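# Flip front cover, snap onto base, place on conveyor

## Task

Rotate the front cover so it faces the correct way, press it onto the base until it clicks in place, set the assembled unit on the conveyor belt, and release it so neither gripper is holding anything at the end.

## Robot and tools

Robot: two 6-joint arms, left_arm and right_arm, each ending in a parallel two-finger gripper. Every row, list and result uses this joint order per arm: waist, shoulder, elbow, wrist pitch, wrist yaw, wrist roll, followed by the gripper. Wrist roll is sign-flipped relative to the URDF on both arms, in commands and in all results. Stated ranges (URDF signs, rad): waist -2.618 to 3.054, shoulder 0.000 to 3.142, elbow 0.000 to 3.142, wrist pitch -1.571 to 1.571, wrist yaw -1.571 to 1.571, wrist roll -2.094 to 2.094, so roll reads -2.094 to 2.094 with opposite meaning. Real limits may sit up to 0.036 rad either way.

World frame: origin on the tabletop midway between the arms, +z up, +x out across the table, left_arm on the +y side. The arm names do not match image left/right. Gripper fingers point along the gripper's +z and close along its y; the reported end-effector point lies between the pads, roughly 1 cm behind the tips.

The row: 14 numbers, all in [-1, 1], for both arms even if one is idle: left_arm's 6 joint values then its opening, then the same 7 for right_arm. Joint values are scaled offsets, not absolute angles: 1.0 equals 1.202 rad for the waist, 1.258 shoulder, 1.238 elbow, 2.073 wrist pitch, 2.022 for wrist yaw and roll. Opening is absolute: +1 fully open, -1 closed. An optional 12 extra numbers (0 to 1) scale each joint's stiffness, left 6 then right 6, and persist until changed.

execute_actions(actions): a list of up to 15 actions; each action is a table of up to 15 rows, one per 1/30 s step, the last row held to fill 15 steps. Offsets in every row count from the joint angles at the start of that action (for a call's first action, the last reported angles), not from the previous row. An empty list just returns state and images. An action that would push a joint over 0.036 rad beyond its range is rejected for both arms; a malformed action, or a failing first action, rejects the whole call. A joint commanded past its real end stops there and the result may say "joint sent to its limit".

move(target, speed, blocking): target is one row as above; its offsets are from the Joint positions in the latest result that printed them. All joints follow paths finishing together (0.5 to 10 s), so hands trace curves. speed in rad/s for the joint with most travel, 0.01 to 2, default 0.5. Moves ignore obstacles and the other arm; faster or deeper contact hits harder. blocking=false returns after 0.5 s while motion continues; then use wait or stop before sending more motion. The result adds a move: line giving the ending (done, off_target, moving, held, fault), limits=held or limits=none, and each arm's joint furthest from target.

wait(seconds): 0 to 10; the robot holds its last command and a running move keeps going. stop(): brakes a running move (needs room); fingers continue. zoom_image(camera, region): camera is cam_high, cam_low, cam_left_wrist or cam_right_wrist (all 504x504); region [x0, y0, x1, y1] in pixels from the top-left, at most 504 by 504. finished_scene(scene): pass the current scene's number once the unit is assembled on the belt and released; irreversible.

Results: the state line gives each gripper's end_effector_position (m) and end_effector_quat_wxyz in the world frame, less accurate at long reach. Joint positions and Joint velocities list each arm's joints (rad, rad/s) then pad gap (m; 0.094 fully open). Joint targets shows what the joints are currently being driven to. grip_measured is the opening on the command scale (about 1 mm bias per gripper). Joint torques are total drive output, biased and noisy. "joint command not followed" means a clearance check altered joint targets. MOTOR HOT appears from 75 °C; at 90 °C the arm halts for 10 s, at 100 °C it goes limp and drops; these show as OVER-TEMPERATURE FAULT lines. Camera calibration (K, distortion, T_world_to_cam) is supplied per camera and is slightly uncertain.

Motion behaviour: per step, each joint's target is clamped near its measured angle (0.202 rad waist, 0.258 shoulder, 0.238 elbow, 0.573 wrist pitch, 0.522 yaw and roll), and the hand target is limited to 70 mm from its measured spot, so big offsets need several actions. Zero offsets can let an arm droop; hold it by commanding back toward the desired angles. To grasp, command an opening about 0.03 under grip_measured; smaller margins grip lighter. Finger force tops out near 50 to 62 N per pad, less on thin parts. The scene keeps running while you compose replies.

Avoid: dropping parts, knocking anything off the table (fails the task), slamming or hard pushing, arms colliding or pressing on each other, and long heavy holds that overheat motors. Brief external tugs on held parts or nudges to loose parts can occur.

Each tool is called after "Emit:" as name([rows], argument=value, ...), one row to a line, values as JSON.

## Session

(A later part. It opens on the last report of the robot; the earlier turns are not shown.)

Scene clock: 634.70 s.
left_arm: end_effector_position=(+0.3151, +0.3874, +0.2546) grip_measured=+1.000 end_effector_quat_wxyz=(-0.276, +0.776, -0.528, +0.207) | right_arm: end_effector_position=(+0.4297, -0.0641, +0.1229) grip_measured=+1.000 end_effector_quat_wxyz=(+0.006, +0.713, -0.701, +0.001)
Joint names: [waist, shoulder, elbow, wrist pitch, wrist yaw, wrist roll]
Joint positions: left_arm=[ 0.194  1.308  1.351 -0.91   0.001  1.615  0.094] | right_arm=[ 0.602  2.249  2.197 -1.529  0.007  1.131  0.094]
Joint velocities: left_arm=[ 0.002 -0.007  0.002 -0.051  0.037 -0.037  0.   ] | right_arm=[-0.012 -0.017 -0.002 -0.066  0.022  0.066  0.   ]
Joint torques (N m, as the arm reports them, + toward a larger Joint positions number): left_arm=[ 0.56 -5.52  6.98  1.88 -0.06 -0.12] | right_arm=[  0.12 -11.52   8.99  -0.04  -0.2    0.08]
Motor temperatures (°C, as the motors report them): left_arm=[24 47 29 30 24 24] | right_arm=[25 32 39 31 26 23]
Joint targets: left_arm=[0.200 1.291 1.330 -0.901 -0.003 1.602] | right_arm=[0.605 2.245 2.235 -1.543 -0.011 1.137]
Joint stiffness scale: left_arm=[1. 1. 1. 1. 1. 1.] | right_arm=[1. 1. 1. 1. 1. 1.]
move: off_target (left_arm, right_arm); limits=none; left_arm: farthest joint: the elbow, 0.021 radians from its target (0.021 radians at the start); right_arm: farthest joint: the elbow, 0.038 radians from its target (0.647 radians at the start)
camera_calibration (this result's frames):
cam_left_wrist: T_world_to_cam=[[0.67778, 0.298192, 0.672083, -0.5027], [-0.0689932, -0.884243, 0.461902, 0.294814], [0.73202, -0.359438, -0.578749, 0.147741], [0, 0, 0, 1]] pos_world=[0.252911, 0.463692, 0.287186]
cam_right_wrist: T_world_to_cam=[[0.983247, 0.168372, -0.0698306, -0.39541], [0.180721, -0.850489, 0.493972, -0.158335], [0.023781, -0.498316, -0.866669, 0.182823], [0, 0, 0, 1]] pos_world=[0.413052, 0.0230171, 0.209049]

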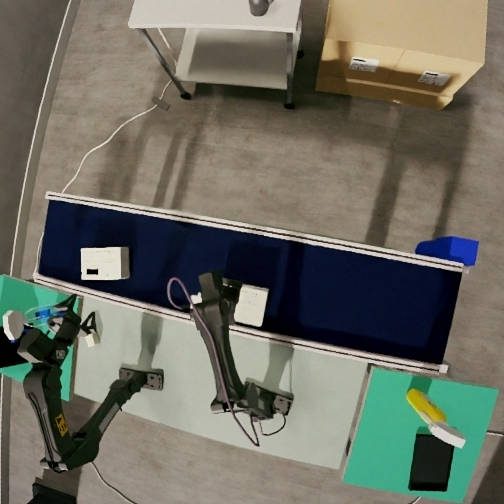

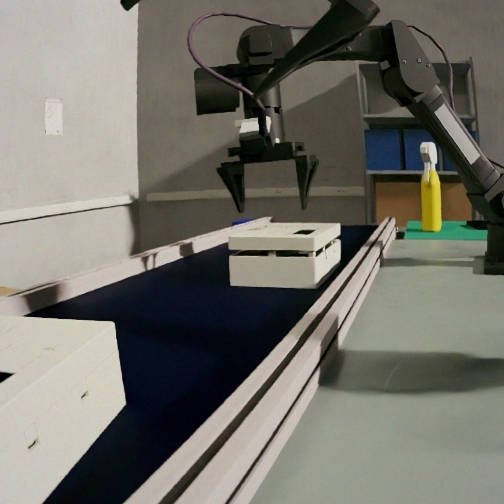

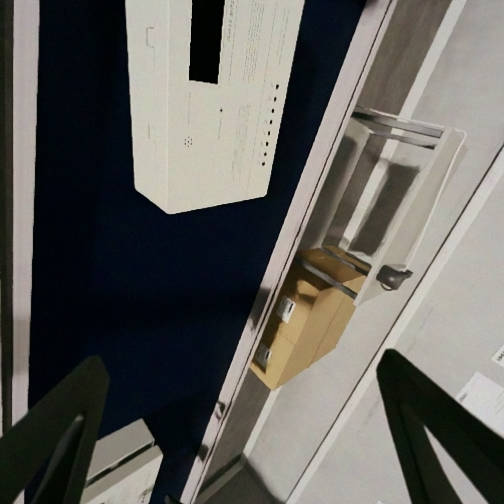

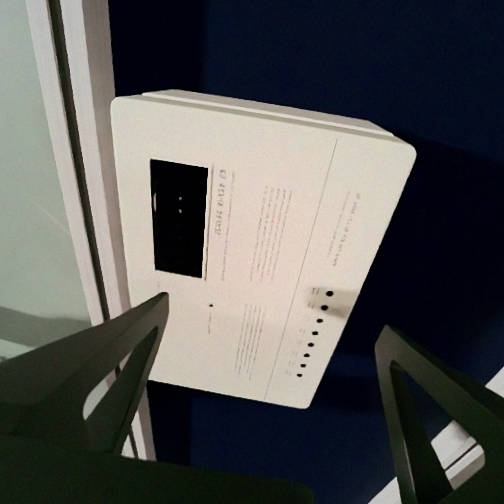

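Emit:
zoom_image(camera="cam_right_wrist", region=[290, 130, 430, 340])

Emit:
zoom_image(camera="cam_right_wrist", region=[100, 80, 240, 320])

Region (290, 130, 430, 340) of cam_right_wrist's 504x504 image, scaled by 2.400, with more detail than that image has.

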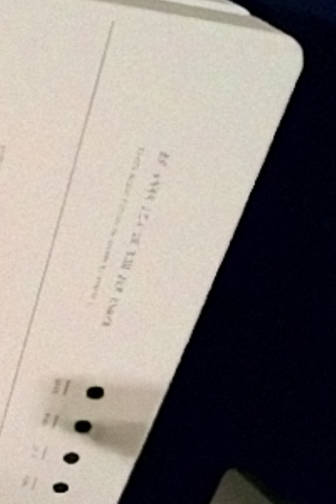

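Region (100, 80, 240, 320) of cam_right_wrist's 504x504 image, scaled by 2.100, with more detail than that image has; it fills the left 294 columns of this view, and the rest is white.

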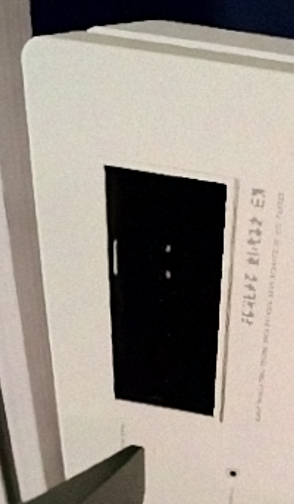

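Emit:
execute_actions([
  [[0.005,-0.0135,-0.017,0.0043,-0.002,-0.0064,1,0.004,0.000,0.032,-0.004,-0.009,0.0034,1],[0.005,-0.0135,-0.017,0.0043,-0.002,-0.0064,1,0.0056,0.0033,0.0333,-0.0012,-0.0092,0.0038,1],[0.005,-0.0135,-0.017,0.0043,-0.002,-0.0064,1,0.0072,0.0066,0.0346,0.0016,-0.0094,0.0042,1],[0.005,-0.0135,-0.017,0.0043,-0.002,-0.0064,1,0.0088,0.0099,0.0359,0.0044,-0.0096,0.0046,1],[0.005,-0.0135,-0.017,0.0043,-0.002,-0.0064,1,0.0104,0.0132,0.0372,0.0072,-0.0098,0.005,1],[0.005,-0.0135,-0.017,0.0043,-0.002,-0.0064,1,0.012,0.0165,0.0385,0.01,-0.01,0.0055,1],[0.005,-0.0135,-0.017,0.0043,-0.002,-0.0064,1,0.0135,0.0198,0.0398,0.0128,-0.0102,0.006,1],[0.005,-0.0135,-0.017,0.0043,-0.002,-0.0064,1,0.015,0.0231,0.0412,0.0154,-0.0104,0.0064,1]],
])

Scene clock: 755.20 s.
left_arm: end_effector_position=(+0.3151, +0.3874, +0.2546) grip_measured=+1.000 end_effector_quat_wxyz=(-0.276, +0.776, -0.528, +0.207) | right_arm: end_effector_position=(+0.4348, -0.0551, +0.1136) grip_measured=+1.000 end_effector_quat_wxyz=(+0.003, +0.720, -0.694, +0.001)
Joint names: [waist, shoulder, elbow, wrist pitch, wrist yaw, wrist roll]
Joint positions: left_arm=[ 0.194  1.308  1.351 -0.91   0.001  1.615  0.094] | right_arm=[ 0.614  2.281  2.213 -1.508  0.003  1.137  0.094]
Joint velocities: left_arm=[ 0.007 -0.012  0.002 -0.037 -0.037 -0.007  0.   ] | right_arm=[-0.012  0.007 -0.012  0.037  0.051  0.037  0.   ]
Joint torques (N m, as the arm reports them, + toward a larger Joint positions number): left_arm=[ 0.47 -5.64  6.89  1.89 -0.06 -0.16] | right_arm=[  0.37 -11.87   8.74   0.22  -0.2    0.1 ]
Motor temperatures (°C, as the motors report them): left_arm=[24 43 29 33 24 24] | right_arm=[25 43 39 27 25 23]
Joint targets: left_arm=[0.200 1.291 1.330 -0.901 -0.003 1.602] | right_arm=[0.620 2.278 2.248 -1.497 -0.014 1.144]
Joint stiffness scale: left_arm=[1. 1. 1. 1. 1. 1.] | right_arm=[1. 1. 1. 1. 1. 1.]
camera_calibration (this result's frames):
cam_left_wrist: T_world_to_cam=[[0.67778, 0.298192, 0.672083, -0.5027], [-0.0689932, -0.884243, 0.461902, 0.294814], [0.73202, -0.359438, -0.578749, 0.147741], [0, 0, 0, 1]] pos_world=[0.252911, 0.463692, 0.287186]
cam_right_wrist: T_world_to_cam=[[0.980217, 0.186695, -0.0657223, -0.400764], [0.194695, -0.849757, 0.489905, -0.152555], [0.035615, -0.493009, -0.869295, 0.174507], [0, 0, 0, 1]] pos_world=[0.416322, 0.0312196, 0.200096]

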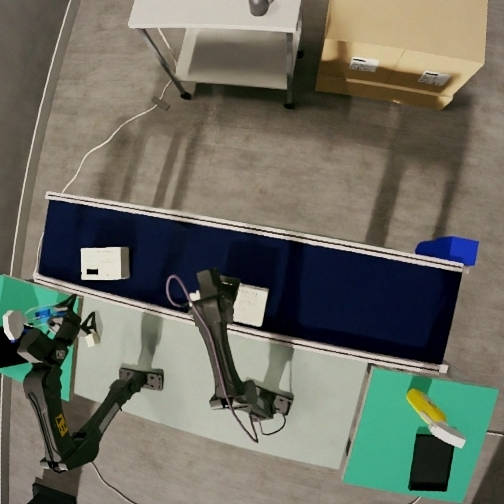

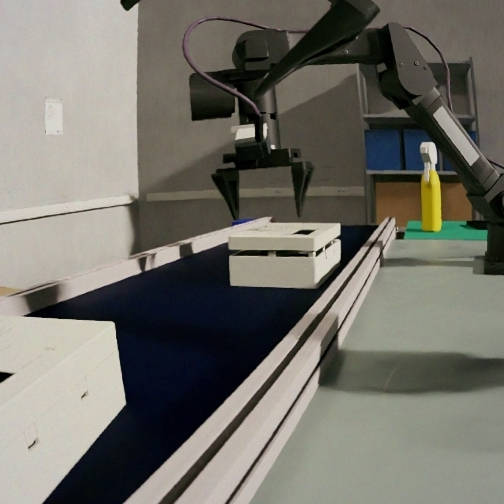

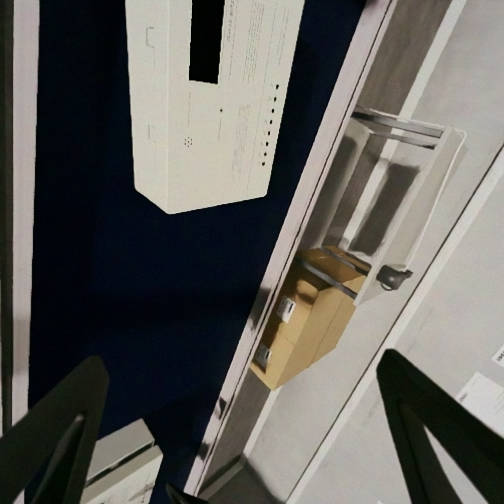

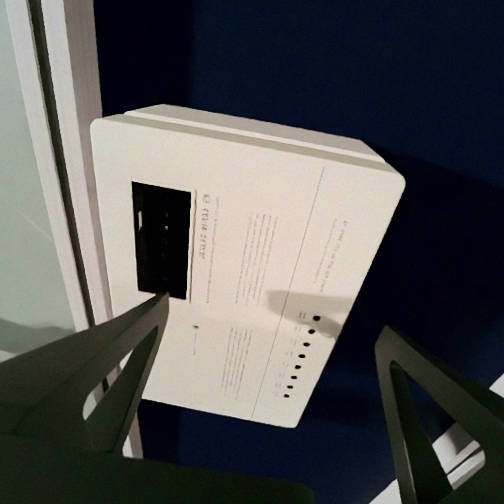

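Emit:
zoom_image(camera="cam_right_wrist", region=[110, 160, 250, 330])

Emit:
zoom_image(camera="cam_right_wrist", region=[280, 160, 430, 380])

Region (110, 160, 250, 330) of cam_right_wrist's 504x504 image, scaled by 2.965, with more detail than that image has; it fills the left 415 columns of this view, and the rest is white.

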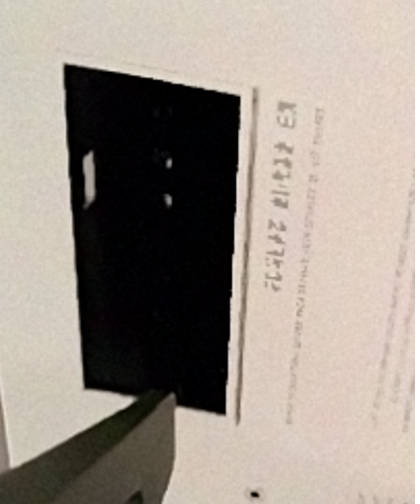

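Region (280, 160, 430, 380) of cam_right_wrist's 504x504 image, scaled by 2.291, with more detail than that image has; it fills the left 344 columns of this view, and the rest is white.

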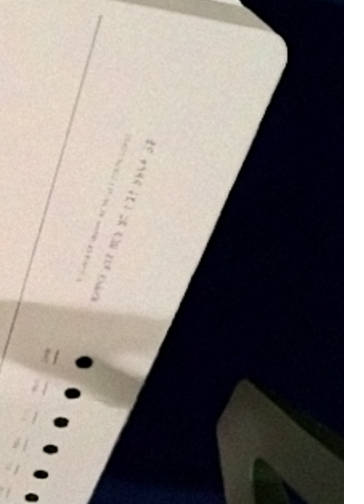

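Emit:
execute_actions([
  [[0.005,-0.0135,-0.017,0.0043,-0.002,-0.0064,1,0.005,-0.0024,0.015,0.0053,-0.0084,0.0035,1],[0.005,-0.0135,-0.017,0.0043,-0.002,-0.0064,1,0.005,-0.0024,0.002,0.0053,-0.0084,0.0035,1],[0.005,-0.0135,-0.017,0.0043,-0.002,-0.0064,1,0.005,-0.0024,-0.010,0.0053,-0.0084,0.0035,1],[0.005,-0.0135,-0.017,0.0043,-0.002,-0.0064,1,0.0055,-0.0024,-0.014,0.0073,-0.0084,0.0035,1],[0.005,-0.0135,-0.017,0.0043,-0.002,-0.0064,1,0.006,-0.0024,-0.018,0.0093,-0.0084,0.0035,1],[0.005,-0.0135,-0.017,0.0043,-0.002,-0.0064,1,0.0065,-0.0024,-0.022,0.0113,-0.0084,0.0035,1],[0.005,-0.0135,-0.017,0.0043,-0.002,-0.0064,1,0.007,-0.0024,-0.026,0.0133,-0.0084,0.0035,1],[0.005,-0.0135,-0.017,0.0043,-0.002,-0.0064,1,0.0075,-0.0024,-0.030,0.0153,-0.0084,0.0035,1],[0.005,-0.0135,-0.017,0.0043,-0.002,-0.0064,1,0.008,-0.0024,-0.034,0.0173,-0.0084,0.0035,1],[0.005,-0.0135,-0.017,0.0043,-0.002,-0.0064,1,0.0085,-0.0024,-0.038,0.0193,-0.0084,0.0035,1],[0.005,-0.0135,-0.017,0.0043,-0.002,-0.0064,1,0.009,-0.0024,-0.042,0.0213,-0.0084,0.0035,1],[0.005,-0.0135,-0.017,0.0043,-0.002,-0.0064,1,0.0094,-0.0024,-0.046,0.0233,-0.0084,0.0035,1],[0.005,-0.0135,-0.017,0.0043,-0.002,-0.0064,1,0.0097,-0.0024,-0.049,0.0253,-0.0084,0.0035,1],[0.005,-0.0135,-0.017,0.0043,-0.002,-0.0064,1,0.01,-0.0024,-0.052,0.0273,-0.0084,0.0035,1],[0.005,-0.0135,-0.017,0.0043,-0.002,-0.0064,1,0.01,-0.0024,-0.0549,0.0289,-0.0084,0.0035,1]],
])

Emit:
wait(seconds=0.5)

Scene clock: 822.27 s.
left_arm: end_effector_position=(+0.3151, +0.3874, +0.2546) grip_measured=+1.000 end_effector_quat_wxyz=(-0.276, +0.776, -0.528, +0.207) | right_arm: end_effector_position=(+0.4330, -0.0555, +0.1016) grip_measured=+1.000 end_effector_quat_wxyz=(+0.010, +0.720, -0.693, -0.002)
Joint names: [waist, shoulder, elbow, wrist pitch, wrist yaw, wrist roll]
Joint positions: left_arm=[ 0.194  1.308  1.351 -0.91   0.001  1.615  0.094] | right_arm=[ 0.615  2.281  2.165 -1.474  0.003  1.139  0.094]
Joint velocities: left_arm=[-0.002  0.007  0.007 -0.066  0.037  0.007  0.   ] | right_arm=[ 0.002 -0.002 -0.095  0.11  -0.037  0.066  0.   ]
Joint torques (N m, as the arm reports them, + toward a larger Joint positions number): left_arm=[ 0.5  -5.46  6.98  1.86 -0.05 -0.12] | right_arm=[  0.91 -11.76   4.87   0.23  -0.19   0.08]
Motor temperatures (°C, as the motors report them): left_arm=[24 41 28 34 24 24] | right_arm=[25 46 39 26 25 23]
Joint targets: left_arm=[0.200 1.291 1.330 -0.901 -0.003 1.602] | right_arm=[0.626 2.278 2.145 -1.448 -0.014 1.145]
Joint stiffness scale: left_arm=[1. 1. 1. 1. 1. 1.] | right_arm=[1. 1. 1. 1. 1. 1.]
camera_calibration (this result's frames):
cam_left_wrist: T_world_to_cam=[[0.67778, 0.298192, 0.672083, -0.5027], [-0.0689932, -0.884243, 0.461902, 0.294814], [0.73202, -0.359438, -0.578749, 0.147741], [0, 0, 0, 1]] pos_world=[0.252911, 0.463692, 0.287186]
cam_right_wrist: T_world_to_cam=[[0.978835, 0.188481, -0.0797301, -0.397578], [0.203073, -0.846254, 0.49256, -0.150449], [0.0253665, -0.498326, -0.866618, 0.167831], [0, 0, 0, 1]] pos_world=[0.415458, 0.0312528, 0.187852]

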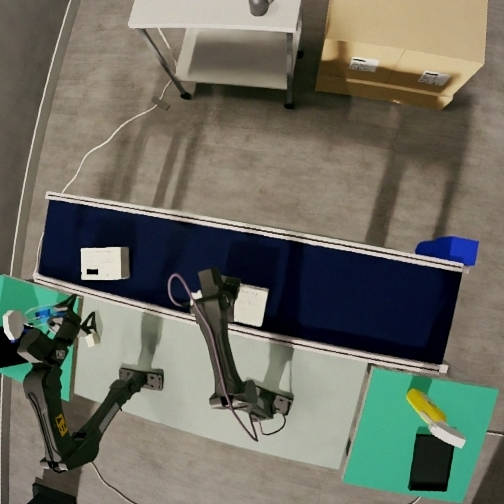

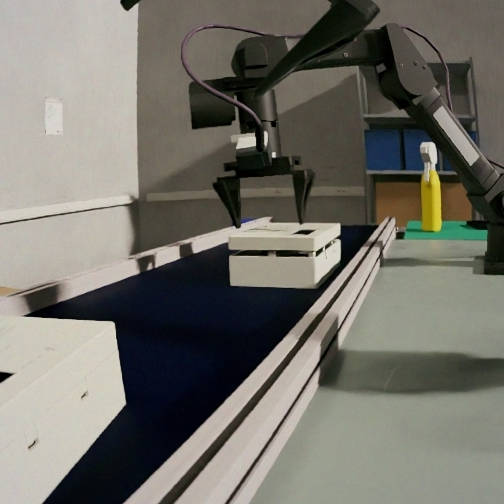

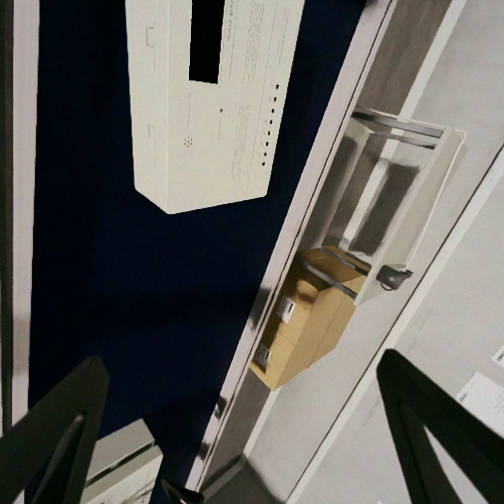

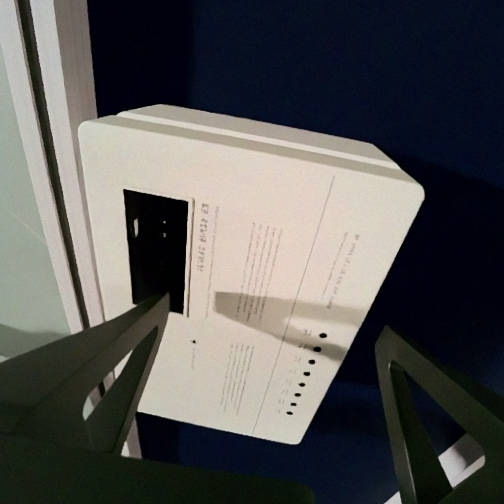

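Scene clock: 822.77 s.
left_arm: end_effector_position=(+0.3151, +0.3874, +0.2546) grip_measured=+1.000 end_effector_quat_wxyz=(-0.276, +0.776, -0.528, +0.207) | right_arm: end_effector_position=(+0.4345, -0.0529, +0.1000) grip_measured=+1.000 end_effector_quat_wxyz=(+0.005, +0.722, -0.692, -0.000)
Joint names: [waist, shoulder, elbow, wrist pitch, wrist yaw, wrist roll]
Joint positions: left_arm=[ 0.194  1.308  1.351 -0.91   0.001  1.615  0.094] | right_arm=[ 0.618  2.281  2.159 -1.458  0.003  1.139  0.094]
Joint velocities: left_arm=[-0.012 -0.012 -0.012  0.022  0.051  0.022  0.   ] | right_arm=[ 0.012 -0.012 -0.017 -0.007  0.007 -0.066  0.   ]
Joint torques (N m, as the arm reports them, + toward a larger Joint positions number): left_arm=[ 0.56 -5.45  6.97  1.85 -0.07 -0.13] | right_arm=[  0.63 -11.91   4.77   0.31  -0.19   0.09]
Motor temperatures (°C, as the motors report them): left_arm=[24 41 28 34 24 24] | right_arm=[25 46 39 26 25 23]
Joint targets: left_arm=[0.200 1.291 1.330 -0.901 -0.003 1.602] | right_arm=[0.626 2.278 2.145 -1.448 -0.014 1.145]
Joint stiffness scale: left_arm=[1. 1. 1. 1. 1. 1.] | right_arm=[1. 1. 1. 1. 1. 1.]
wait: 0.50 s; at rest by 0.47 s
camera_calibration (this result's frames):
cam_left_wrist: T_world_to_cam=[[0.67778, 0.298192, 0.672083, -0.5027], [-0.0689932, -0.884243, 0.461902, 0.294814], [0.73202, -0.359438, -0.578749, 0.147741], [0, 0, 0, 1]] pos_world=[0.252911, 0.463692, 0.287186]
cam_right_wrist: T_world_to_cam=[[0.978747, 0.192541, -0.0705897, -0.400365], [0.202128, -0.847612, 0.490609, -0.147158], [0.0346296, -0.49445, -0.868516, 0.164047], [0, 0, 0, 1]] pos_world=[0.41592, 0.0334668, 0.186413]

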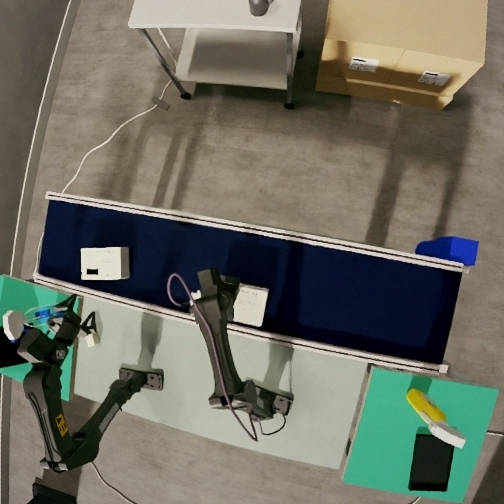

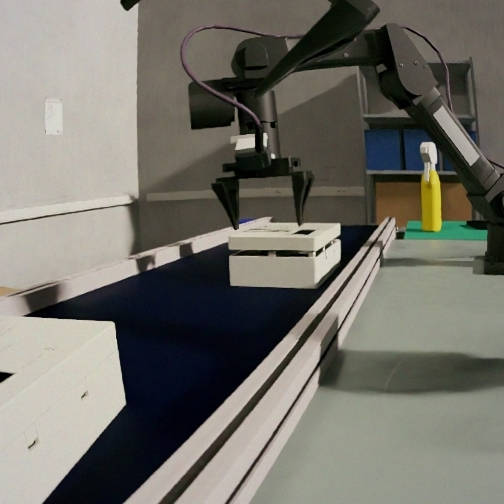

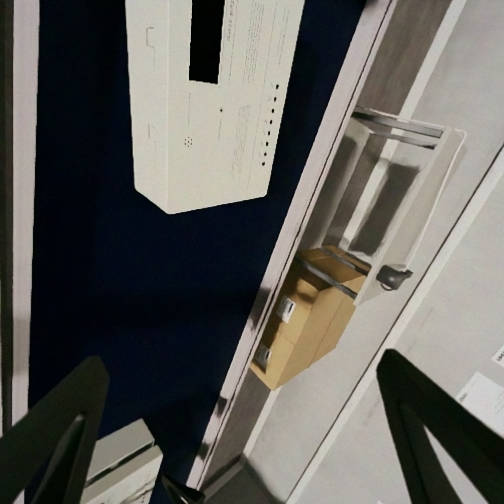

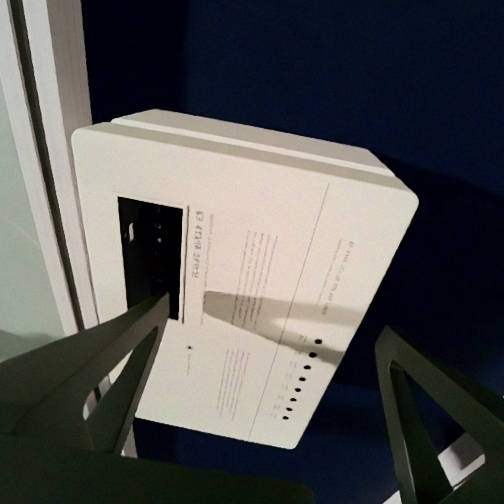

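Emit:
zoom_image(camera="cam_right_wrist", region=[100, 180, 260, 360])

Emit:
zoom_image(camera="cam_right_wrist", region=[300, 240, 440, 420])

Emit:
zoom_image(camera="cam_low", region=[200, 160, 360, 300])

Region (100, 180, 260, 360) of cam_right_wrist's 504x504 image, scaled by 2.800, with more detail than that image has.

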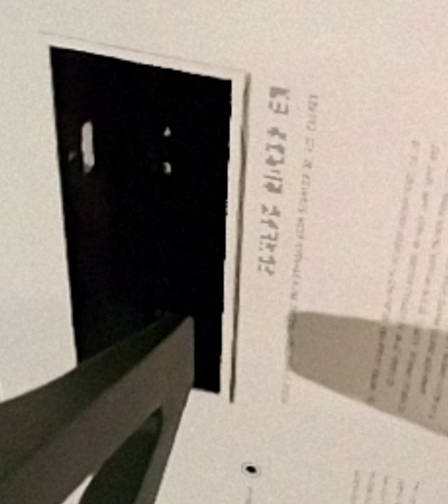

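Region (300, 240, 440, 420) of cam_right_wrist's 504x504 image, scaled by 2.800, with more detail than that image has.

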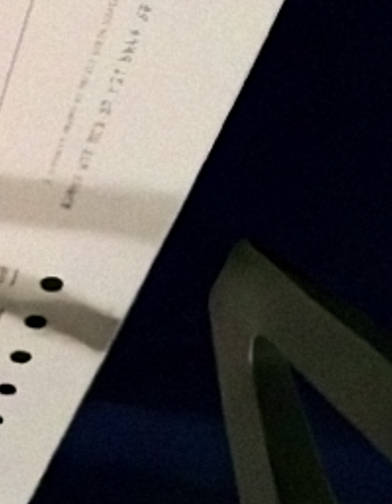

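Region (200, 160, 360, 300) of cam_low's 504x504 image, scaled by 3.150, with more detail than that image has; it fills the top 441 rows of this view, and the rest is white.

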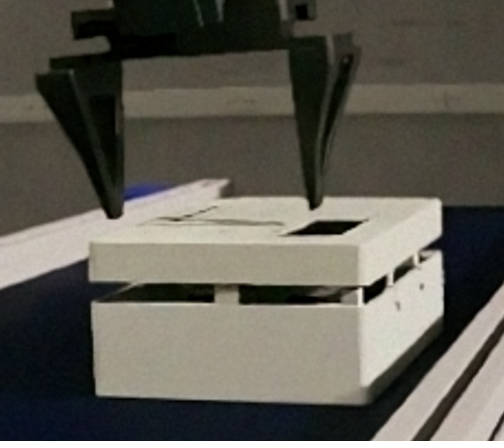

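Emit:
zoom_image(camera="cam_low", region=[270, 195, 340, 250])

Emit:
zoom_image(camera="cam_low", region=[210, 195, 280, 250])

Region (270, 195, 340, 250) of cam_low's 504x504 image, scaled by 7.200, with more detail than that image has; it fills the top 396 rows of this view, and the rest is white.

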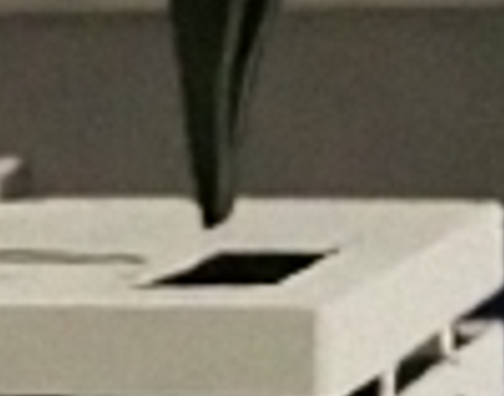

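Region (210, 195, 280, 250) of cam_low's 504x504 image, scaled by 7.200, with more detail than that image has; it fills the top 396 rows of this view, and the rest is white.

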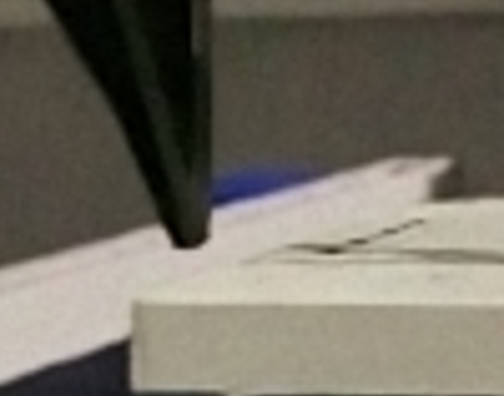

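Emit:
move(target=[0.005, -0.0135, -0.017, 0.0043, -0.002, -0.0064, 1.0, 0.0067, -0.0294, -0.0759, 0.0367, -0.0084, 0.003, 1.0], speed=0.06)

Scene clock: 942.37 s.
left_arm: end_effector_position=(+0.3151, +0.3874, +0.2546) grip_measured=+1.000 end_effector_quat_wxyz=(-0.276, +0.776, -0.528, +0.207) | right_arm: end_effector_position=(+0.4326, -0.0536, +0.0897) grip_measured=+1.000 end_effector_quat_wxyz=(+0.004, +0.722, -0.691, -0.001)
Joint names: [waist, shoulder, elbow, wrist pitch, wrist yaw, wrist roll]
Joint positions: left_arm=[ 0.194  1.308  1.351 -0.91   0.001  1.615  0.094] | right_arm=[ 0.618  2.263  2.088 -1.404  0.001  1.141  0.094]
Joint velocities: left_arm=[ 0.012  0.002 -0.007 -0.022  0.007  0.037  0.   ] | right_arm=[-0.002 -0.002  0.002  0.022  0.007 -0.022  0.   ]
Joint torques (N m, as the arm reports them, + toward a larger Joint positions number): left_arm=[ 0.63 -5.7   7.    1.86 -0.05 -0.13] | right_arm=[  0.69 -12.95   4.13   0.37  -0.18   0.08]
Motor temperatures (°C, as the motors report them): left_arm=[24 39 28 34 24 24] | right_arm=[25 50 34 25 25 23]
Joint targets: left_arm=[0.200 1.291 1.330 -0.901 -0.003 1.602] | right_arm=[0.626 2.244 2.065 -1.382 -0.014 1.145]
Joint stiffness scale: left_arm=[1. 1. 1. 1. 1. 1.] | right_arm=[1. 1. 1. 1. 1. 1.]
move: off_target (left_arm, right_arm); limits=none; left_arm: farthest joint: the elbow, 0.021 radians from its target (0.021 radians at the start); right_arm: farthest joint: the elbow, 0.023 radians from its target (0.094 radians at the start)
camera_calibration (this result's frames):
cam_left_wrist: T_world_to_cam=[[0.67764, 0.298546, 0.672067, -0.502789], [-0.0687731, -0.884155, 0.462103, 0.294659], [0.732171, -0.35936, -0.578607, 0.147627], [0, 0, 0, 1]] pos_world=[0.252886, 0.463682, 0.287163]
cam_right_wrist: T_world_to_cam=[[0.978426, 0.194539, -0.0695535, -0.398927], [0.203415, -0.848241, 0.488988, -0.142753], [0.0361289, -0.492586, -0.869513, 0.154401], [0, 0, 0, 1]] pos_world=[0.41378, 0.0325736, 0.176312]

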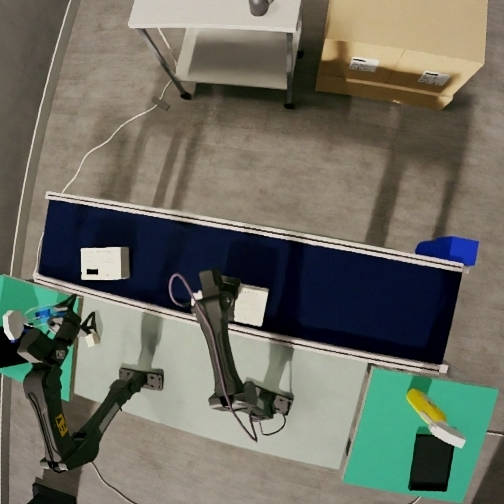

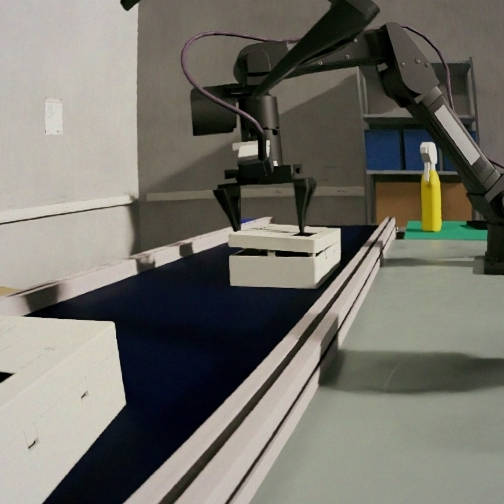

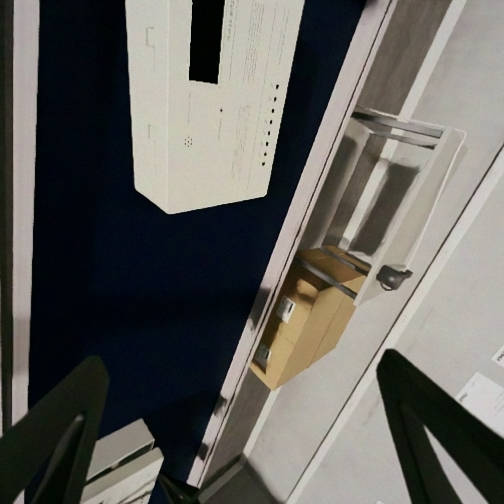

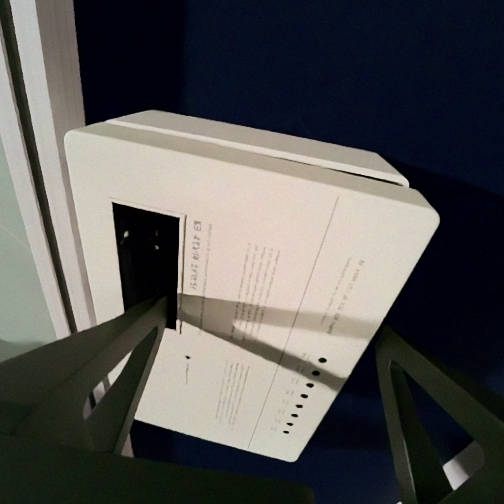

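Emit:
zoom_image(camera="cam_low", region=[200, 160, 360, 300])

Emit:
zoom_image(camera="cam_right_wrist", region=[100, 180, 260, 360])

Emit:
zoom_image(camera="cam_right_wrist", region=[300, 240, 440, 420])

Region (200, 160, 360, 300) of cam_low's 504x504 image, scaled by 3.150, with more detail than that image has; it fills the top 441 rows of this view, and the rest is white.

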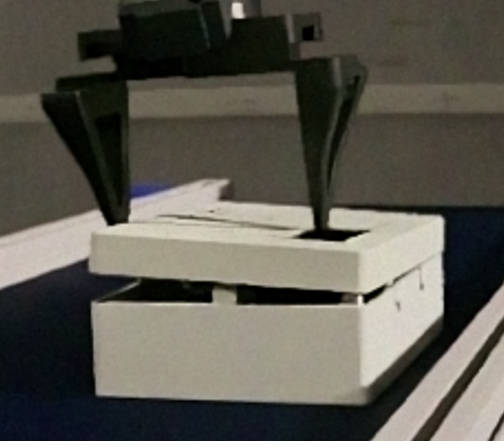

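Region (100, 180, 260, 360) of cam_right_wrist's 504x504 image, scaled by 2.800, with more detail than that image has.

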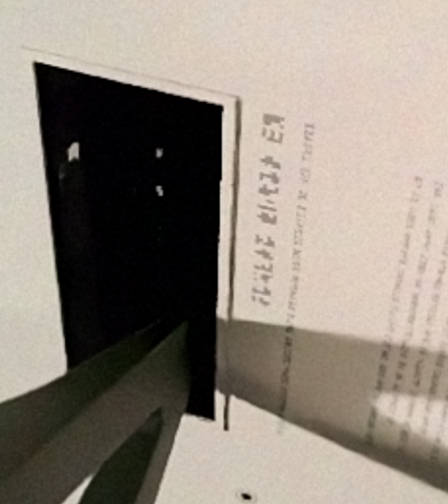

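Region (300, 240, 440, 420) of cam_right_wrist's 504x504 image, scaled by 2.800, with more detail than that image has.

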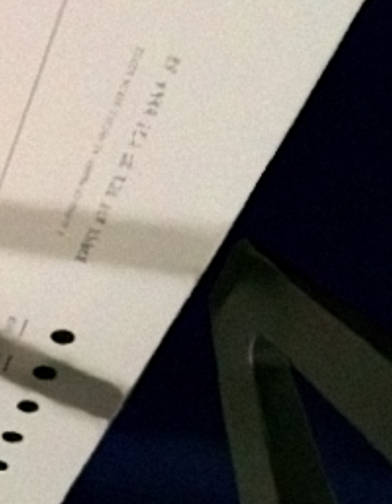

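Emit:
zoom_image(camera="cam_low", region=[270, 195, 340, 250])

Emit:
zoom_image(camera="cam_low", region=[215, 200, 285, 270])

Region (270, 195, 340, 250) of cam_low's 504x504 image, scaled by 7.200, with more detail than that image has; it fills the top 396 rows of this view, and the rest is white.

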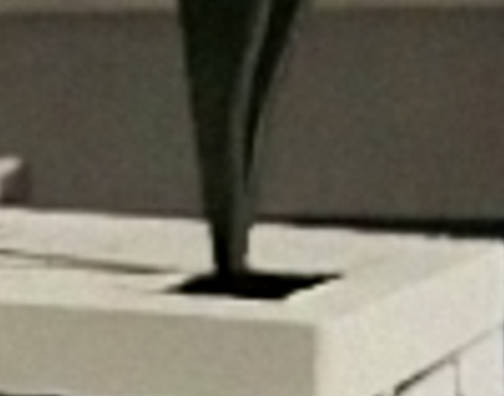

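Region (215, 200, 285, 270) of cam_low's 504x504 image, scaled by 7.200, with more detail than that image has.

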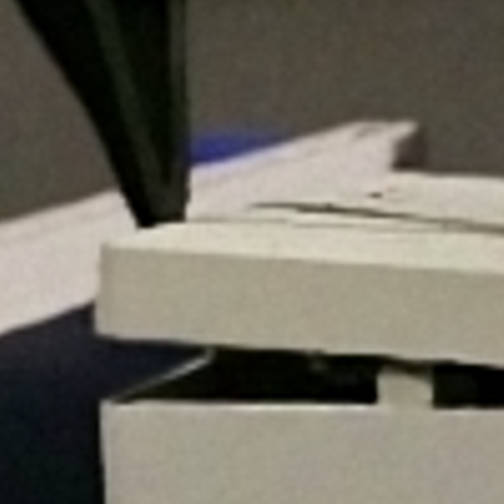

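Emit:
move(target=[0.005, -0.0135, -0.017, 0.0043, -0.002, -0.0064, 1.0, 0.0067, 0.0167, 0.130, -0.0569, -0.0074, 0.002, 1.0], speed=0.12)

Scene clock: 1055.23 s.
left_arm: end_effector_position=(+0.3151, +0.3874, +0.2546) grip_measured=+1.000 end_effector_quat_wxyz=(-0.276, +0.776, -0.528, +0.207) | right_arm: end_effector_position=(+0.4342, -0.0528, +0.1136) grip_measured=+1.000 end_effector_quat_wxyz=(+0.002, +0.722, -0.691, +0.000)
Joint names: [waist, shoulder, elbow, wrist pitch, wrist yaw, wrist roll]
Joint positions: left_arm=[ 0.194  1.308  1.351 -0.91   0.001  1.615  0.094] | right_arm=[ 0.618  2.282  2.215 -1.507  0.001  1.141  0.094]
Joint velocities: left_arm=[-0.002 -0.017  0.007  0.007 -0.066 -0.007  0.   ] | right_arm=[ 0.017 -0.012 -0.002 -0.051  0.007 -0.022  0.   ]
Joint torques (N m, as the arm reports them, + toward a larger Joint positions number): left_arm=[ 0.56 -5.5   6.91  1.89 -0.05 -0.11] | right_arm=[  0.7  -11.3    8.69   0.05  -0.17   0.06]
Motor temperatures (°C, as the motors report them): left_arm=[24 37 28 35 24 24] | right_arm=[25 56 33 24 25 23]
Joint targets: left_arm=[0.200 1.291 1.330 -0.901 -0.003 1.602] | right_arm=[0.626 2.285 2.249 -1.522 -0.014 1.145]
Joint stiffness scale: left_arm=[1. 1. 1. 1. 1. 1.] | right_arm=[1. 1. 1. 1. 1. 1.]
move: off_target (left_arm, right_arm); limits=none; left_arm: farthest joint: the elbow, 0.021 radians from its target (0.021 radians at the start); right_arm: farthest joint: the elbow, 0.034 radians from its target (0.161 radians at the start)
camera_calibration (this result's frames):
cam_left_wrist: T_world_to_cam=[[0.67764, 0.298546, 0.672067, -0.502789], [-0.0687731, -0.884155, 0.462103, 0.294659], [0.732171, -0.35936, -0.578607, 0.147627], [0, 0, 0, 1]] pos_world=[0.252886, 0.463682, 0.287163]
cam_right_wrist: T_world_to_cam=[[0.978722, 0.194691, -0.0647949, -0.399614], [0.20126, -0.849347, 0.48796, -0.153096], [0.039968, -0.490618, -0.870458, 0.17409], [0, 0, 0, 1]] pos_world=[0.414965, 0.0331812, 0.200349]

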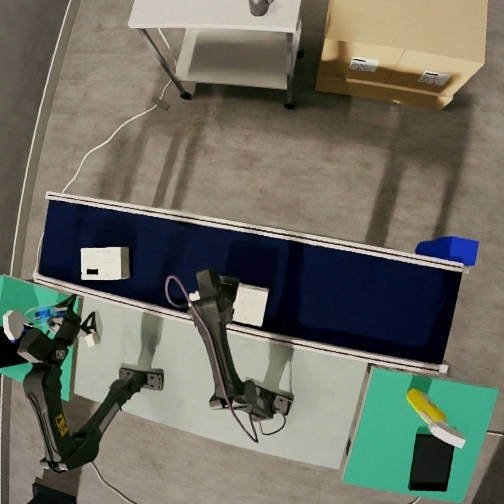

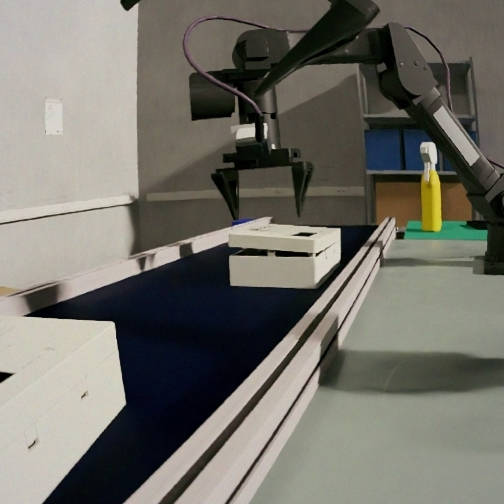

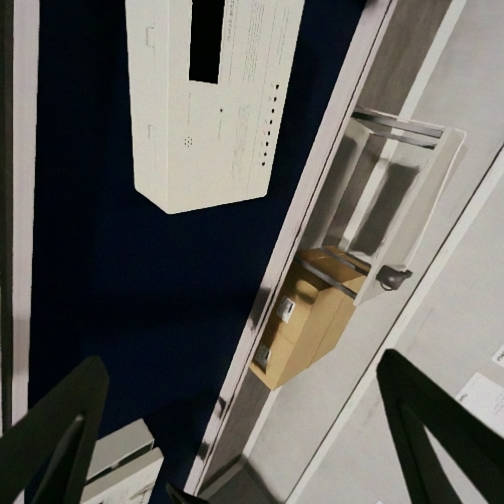

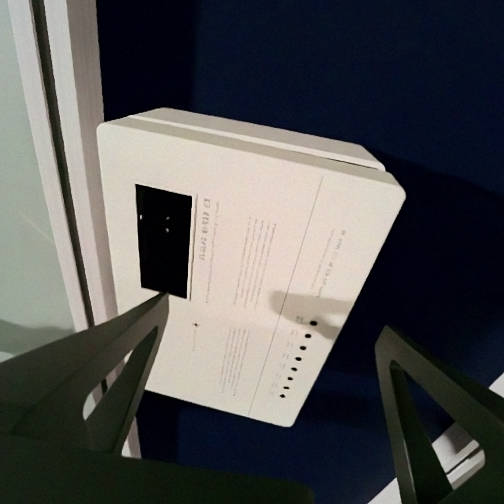

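Emit:
zoom_image(camera="cam_low", region=[200, 160, 360, 300])

Region (200, 160, 360, 300) of cam_low's 504x504 image, scaled by 3.150, with more detail than that image has; it fills the top 441 rows of this view, and the rest is white.

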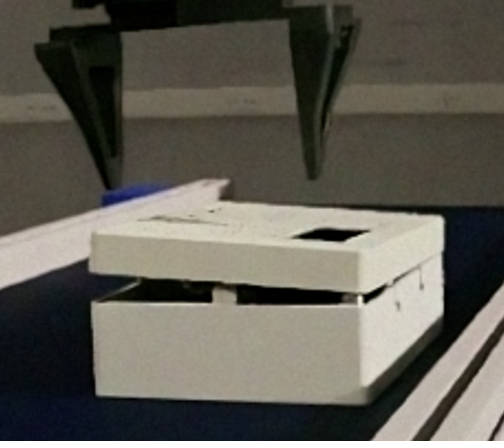

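Emit:
execute_actions([
  [[0.005,-0.0135,-0.017,0.0043,-0.002,-0.0064,1,0.0067,0.0024,0.0275,-0.0072,-0.0074,0.002,-0.36]],
])

Emit:
wait(seconds=1.0)

Emit:
zoom_image(camera="cam_low", region=[170, 70, 350, 250])

Scene clock: 1175.73 s.
left_arm: end_effector_position=(+0.3151, +0.3874, +0.2546) grip_measured=+1.000 end_effector_quat_wxyz=(-0.276, +0.776, -0.528, +0.207) | right_arm: end_effector_position=(+0.4340, -0.0528, +0.1136) grip_measured=-0.358 end_effector_quat_wxyz=(+0.002, +0.722, -0.691, -0.000)
Joint names: [waist, shoulder, elbow, wrist pitch, wrist yaw, wrist roll]
Joint positions: left_arm=[ 0.194  1.308  1.351 -0.91   0.001  1.615  0.094] | right_arm=[ 0.618  2.282  2.215 -1.508  0.001  1.141  0.03 ]
Joint velocities: left_arm=[-0.007  0.022 -0.017 -0.081  0.007  0.051  0.   ] | right_arm=[-0.007  0.012 -0.017  0.037 -0.007  0.051  0.   ]
Joint torques (N m, as the arm reports them, + toward a larger Joint positions number): left_arm=[ 0.55 -5.67  6.97  1.88 -0.04 -0.13] | right_arm=[  0.69 -11.33   8.7    0.01  -0.17   0.06]
Motor temperatures (°C, as the motors report them): left_arm=[24 35 27 35 24 24] | right_arm=[25 55 38 24 25 23]
Joint targets: left_arm=[0.200 1.291 1.330 -0.901 -0.003 1.602] | right_arm=[0.626 2.285 2.249 -1.522 -0.014 1.145]
Joint stiffness scale: left_arm=[1. 1. 1. 1. 1. 1.] | right_arm=[1. 1. 1. 1. 1. 1.]
camera_calibration (this result's frames):
cam_left_wrist: T_world_to_cam=[[0.67764, 0.298546, 0.672067, -0.502789], [-0.0687731, -0.884155, 0.462103, 0.294659], [0.732171, -0.35936, -0.578607, 0.147627], [0, 0, 0, 1]] pos_world=[0.252886, 0.463682, 0.287163]
cam_right_wrist: T_world_to_cam=[[0.978678, 0.194668, -0.0655271, -0.399331], [0.201591, -0.849177, 0.488119, -0.153289], [0.0393771, -0.490921, -0.870314, 0.174279], [0, 0, 0, 1]] pos_world=[0.414855, 0.0331249, 0.200333]

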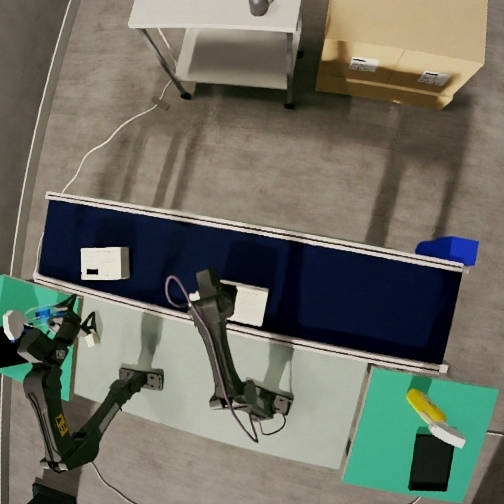

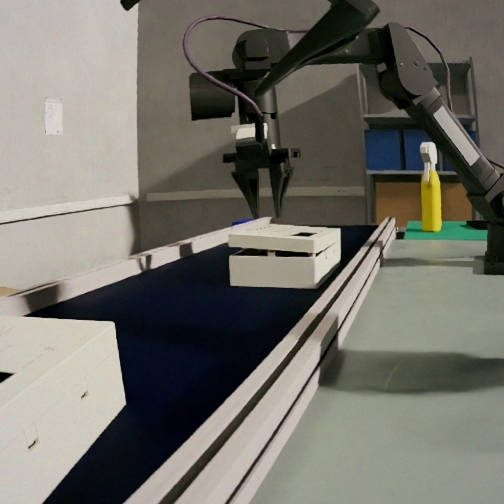

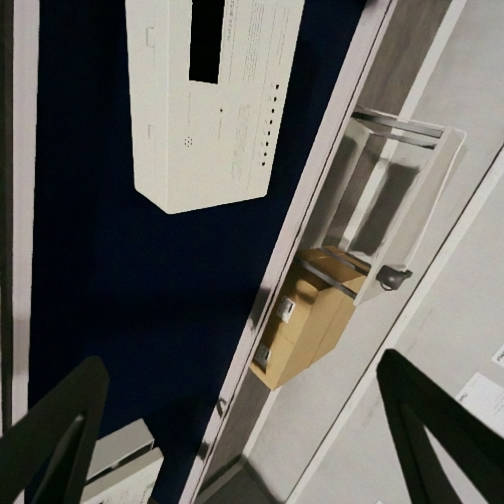

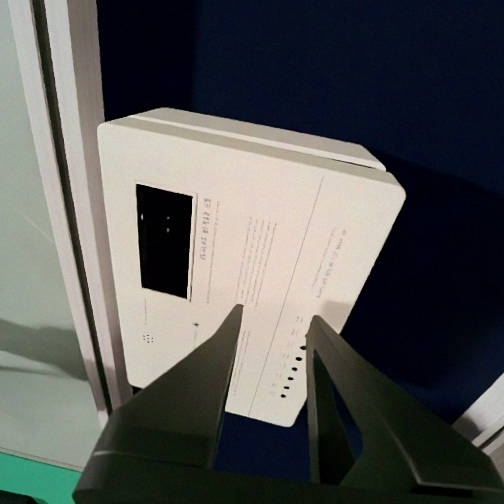

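Scene clock: 1176.73 s.
left_arm: end_effector_position=(+0.3151, +0.3874, +0.2546) grip_measured=+1.000 end_effector_quat_wxyz=(-0.276, +0.776, -0.528, +0.207) | right_arm: end_effector_position=(+0.4340, -0.0528, +0.1136) grip_measured=-0.358 end_effector_quat_wxyz=(+0.002, +0.722, -0.691, -0.000)
Joint names: [waist, shoulder, elbow, wrist pitch, wrist yaw, wrist roll]
Joint positions: left_arm=[ 0.194  1.308  1.351 -0.91   0.001  1.615  0.094] | right_arm=[ 0.618  2.282  2.215 -1.508  0.001  1.141  0.03 ]
Joint velocities: left_arm=[-0.002 -0.007  0.002 -0.022 -0.095  0.037  0.   ] | right_arm=[-0.022 -0.012 -0.007  0.007 -0.066 -0.022 -0.   ]
Joint torques (N m, as the arm reports them, + toward a larger Joint positions number): left_arm=[ 0.57 -5.56  6.97  1.87 -0.06 -0.13] | right_arm=[  0.69 -11.34   8.7    0.    -0.17   0.06]
Motor temperatures (°C, as the motors report them): left_arm=[24 35 27 35 24 24] | right_arm=[25 55 38 24 25 23]
Joint targets: left_arm=[0.200 1.291 1.330 -0.901 -0.003 1.602] | right_arm=[0.626 2.285 2.249 -1.522 -0.014 1.145]
Joint stiffness scale: left_arm=[1. 1. 1. 1. 1. 1.] | right_arm=[1. 1. 1. 1. 1. 1.]
wait: 1.00 s; at rest by 0.17 s
camera_calibration (this result's frames):
cam_left_wrist: T_world_to_cam=[[0.67764, 0.298546, 0.672067, -0.502789], [-0.0687731, -0.884155, 0.462103, 0.294659], [0.732171, -0.35936, -0.578607, 0.147627], [0, 0, 0, 1]] pos_world=[0.252886, 0.463682, 0.287163]
cam_right_wrist: T_world_to_cam=[[0.978678, 0.194668, -0.0655271, -0.399331], [0.201591, -0.849177, 0.488119, -0.153289], [0.0393771, -0.490921, -0.870314, 0.174279], [0, 0, 0, 1]] pos_world=[0.414855, 0.0331249, 0.200333]

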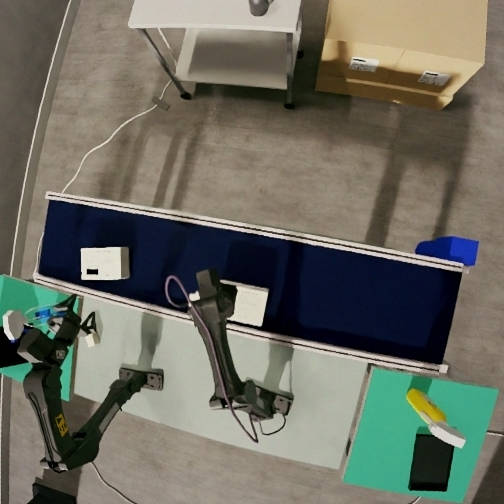

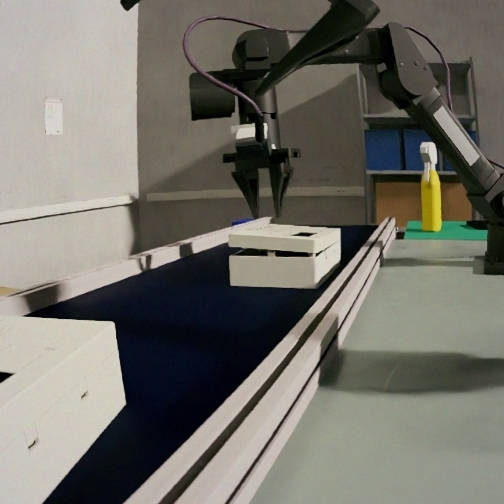

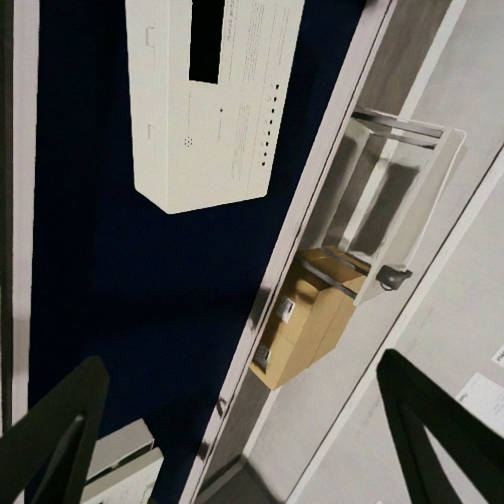

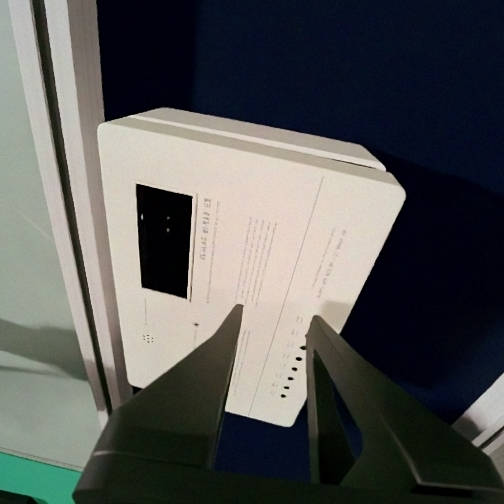

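Region (170, 70, 350, 250) of cam_low's 504x504 image, scaled by 2.800, with more detail than that image has.

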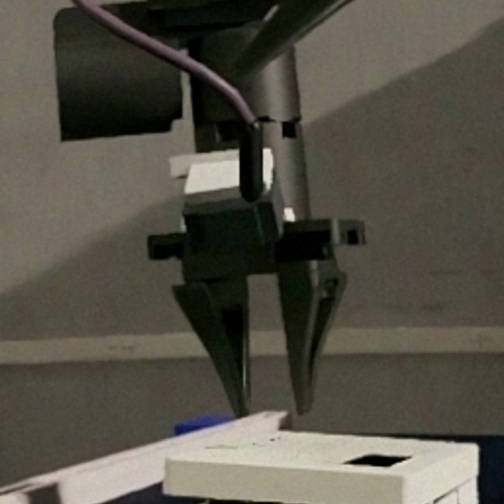

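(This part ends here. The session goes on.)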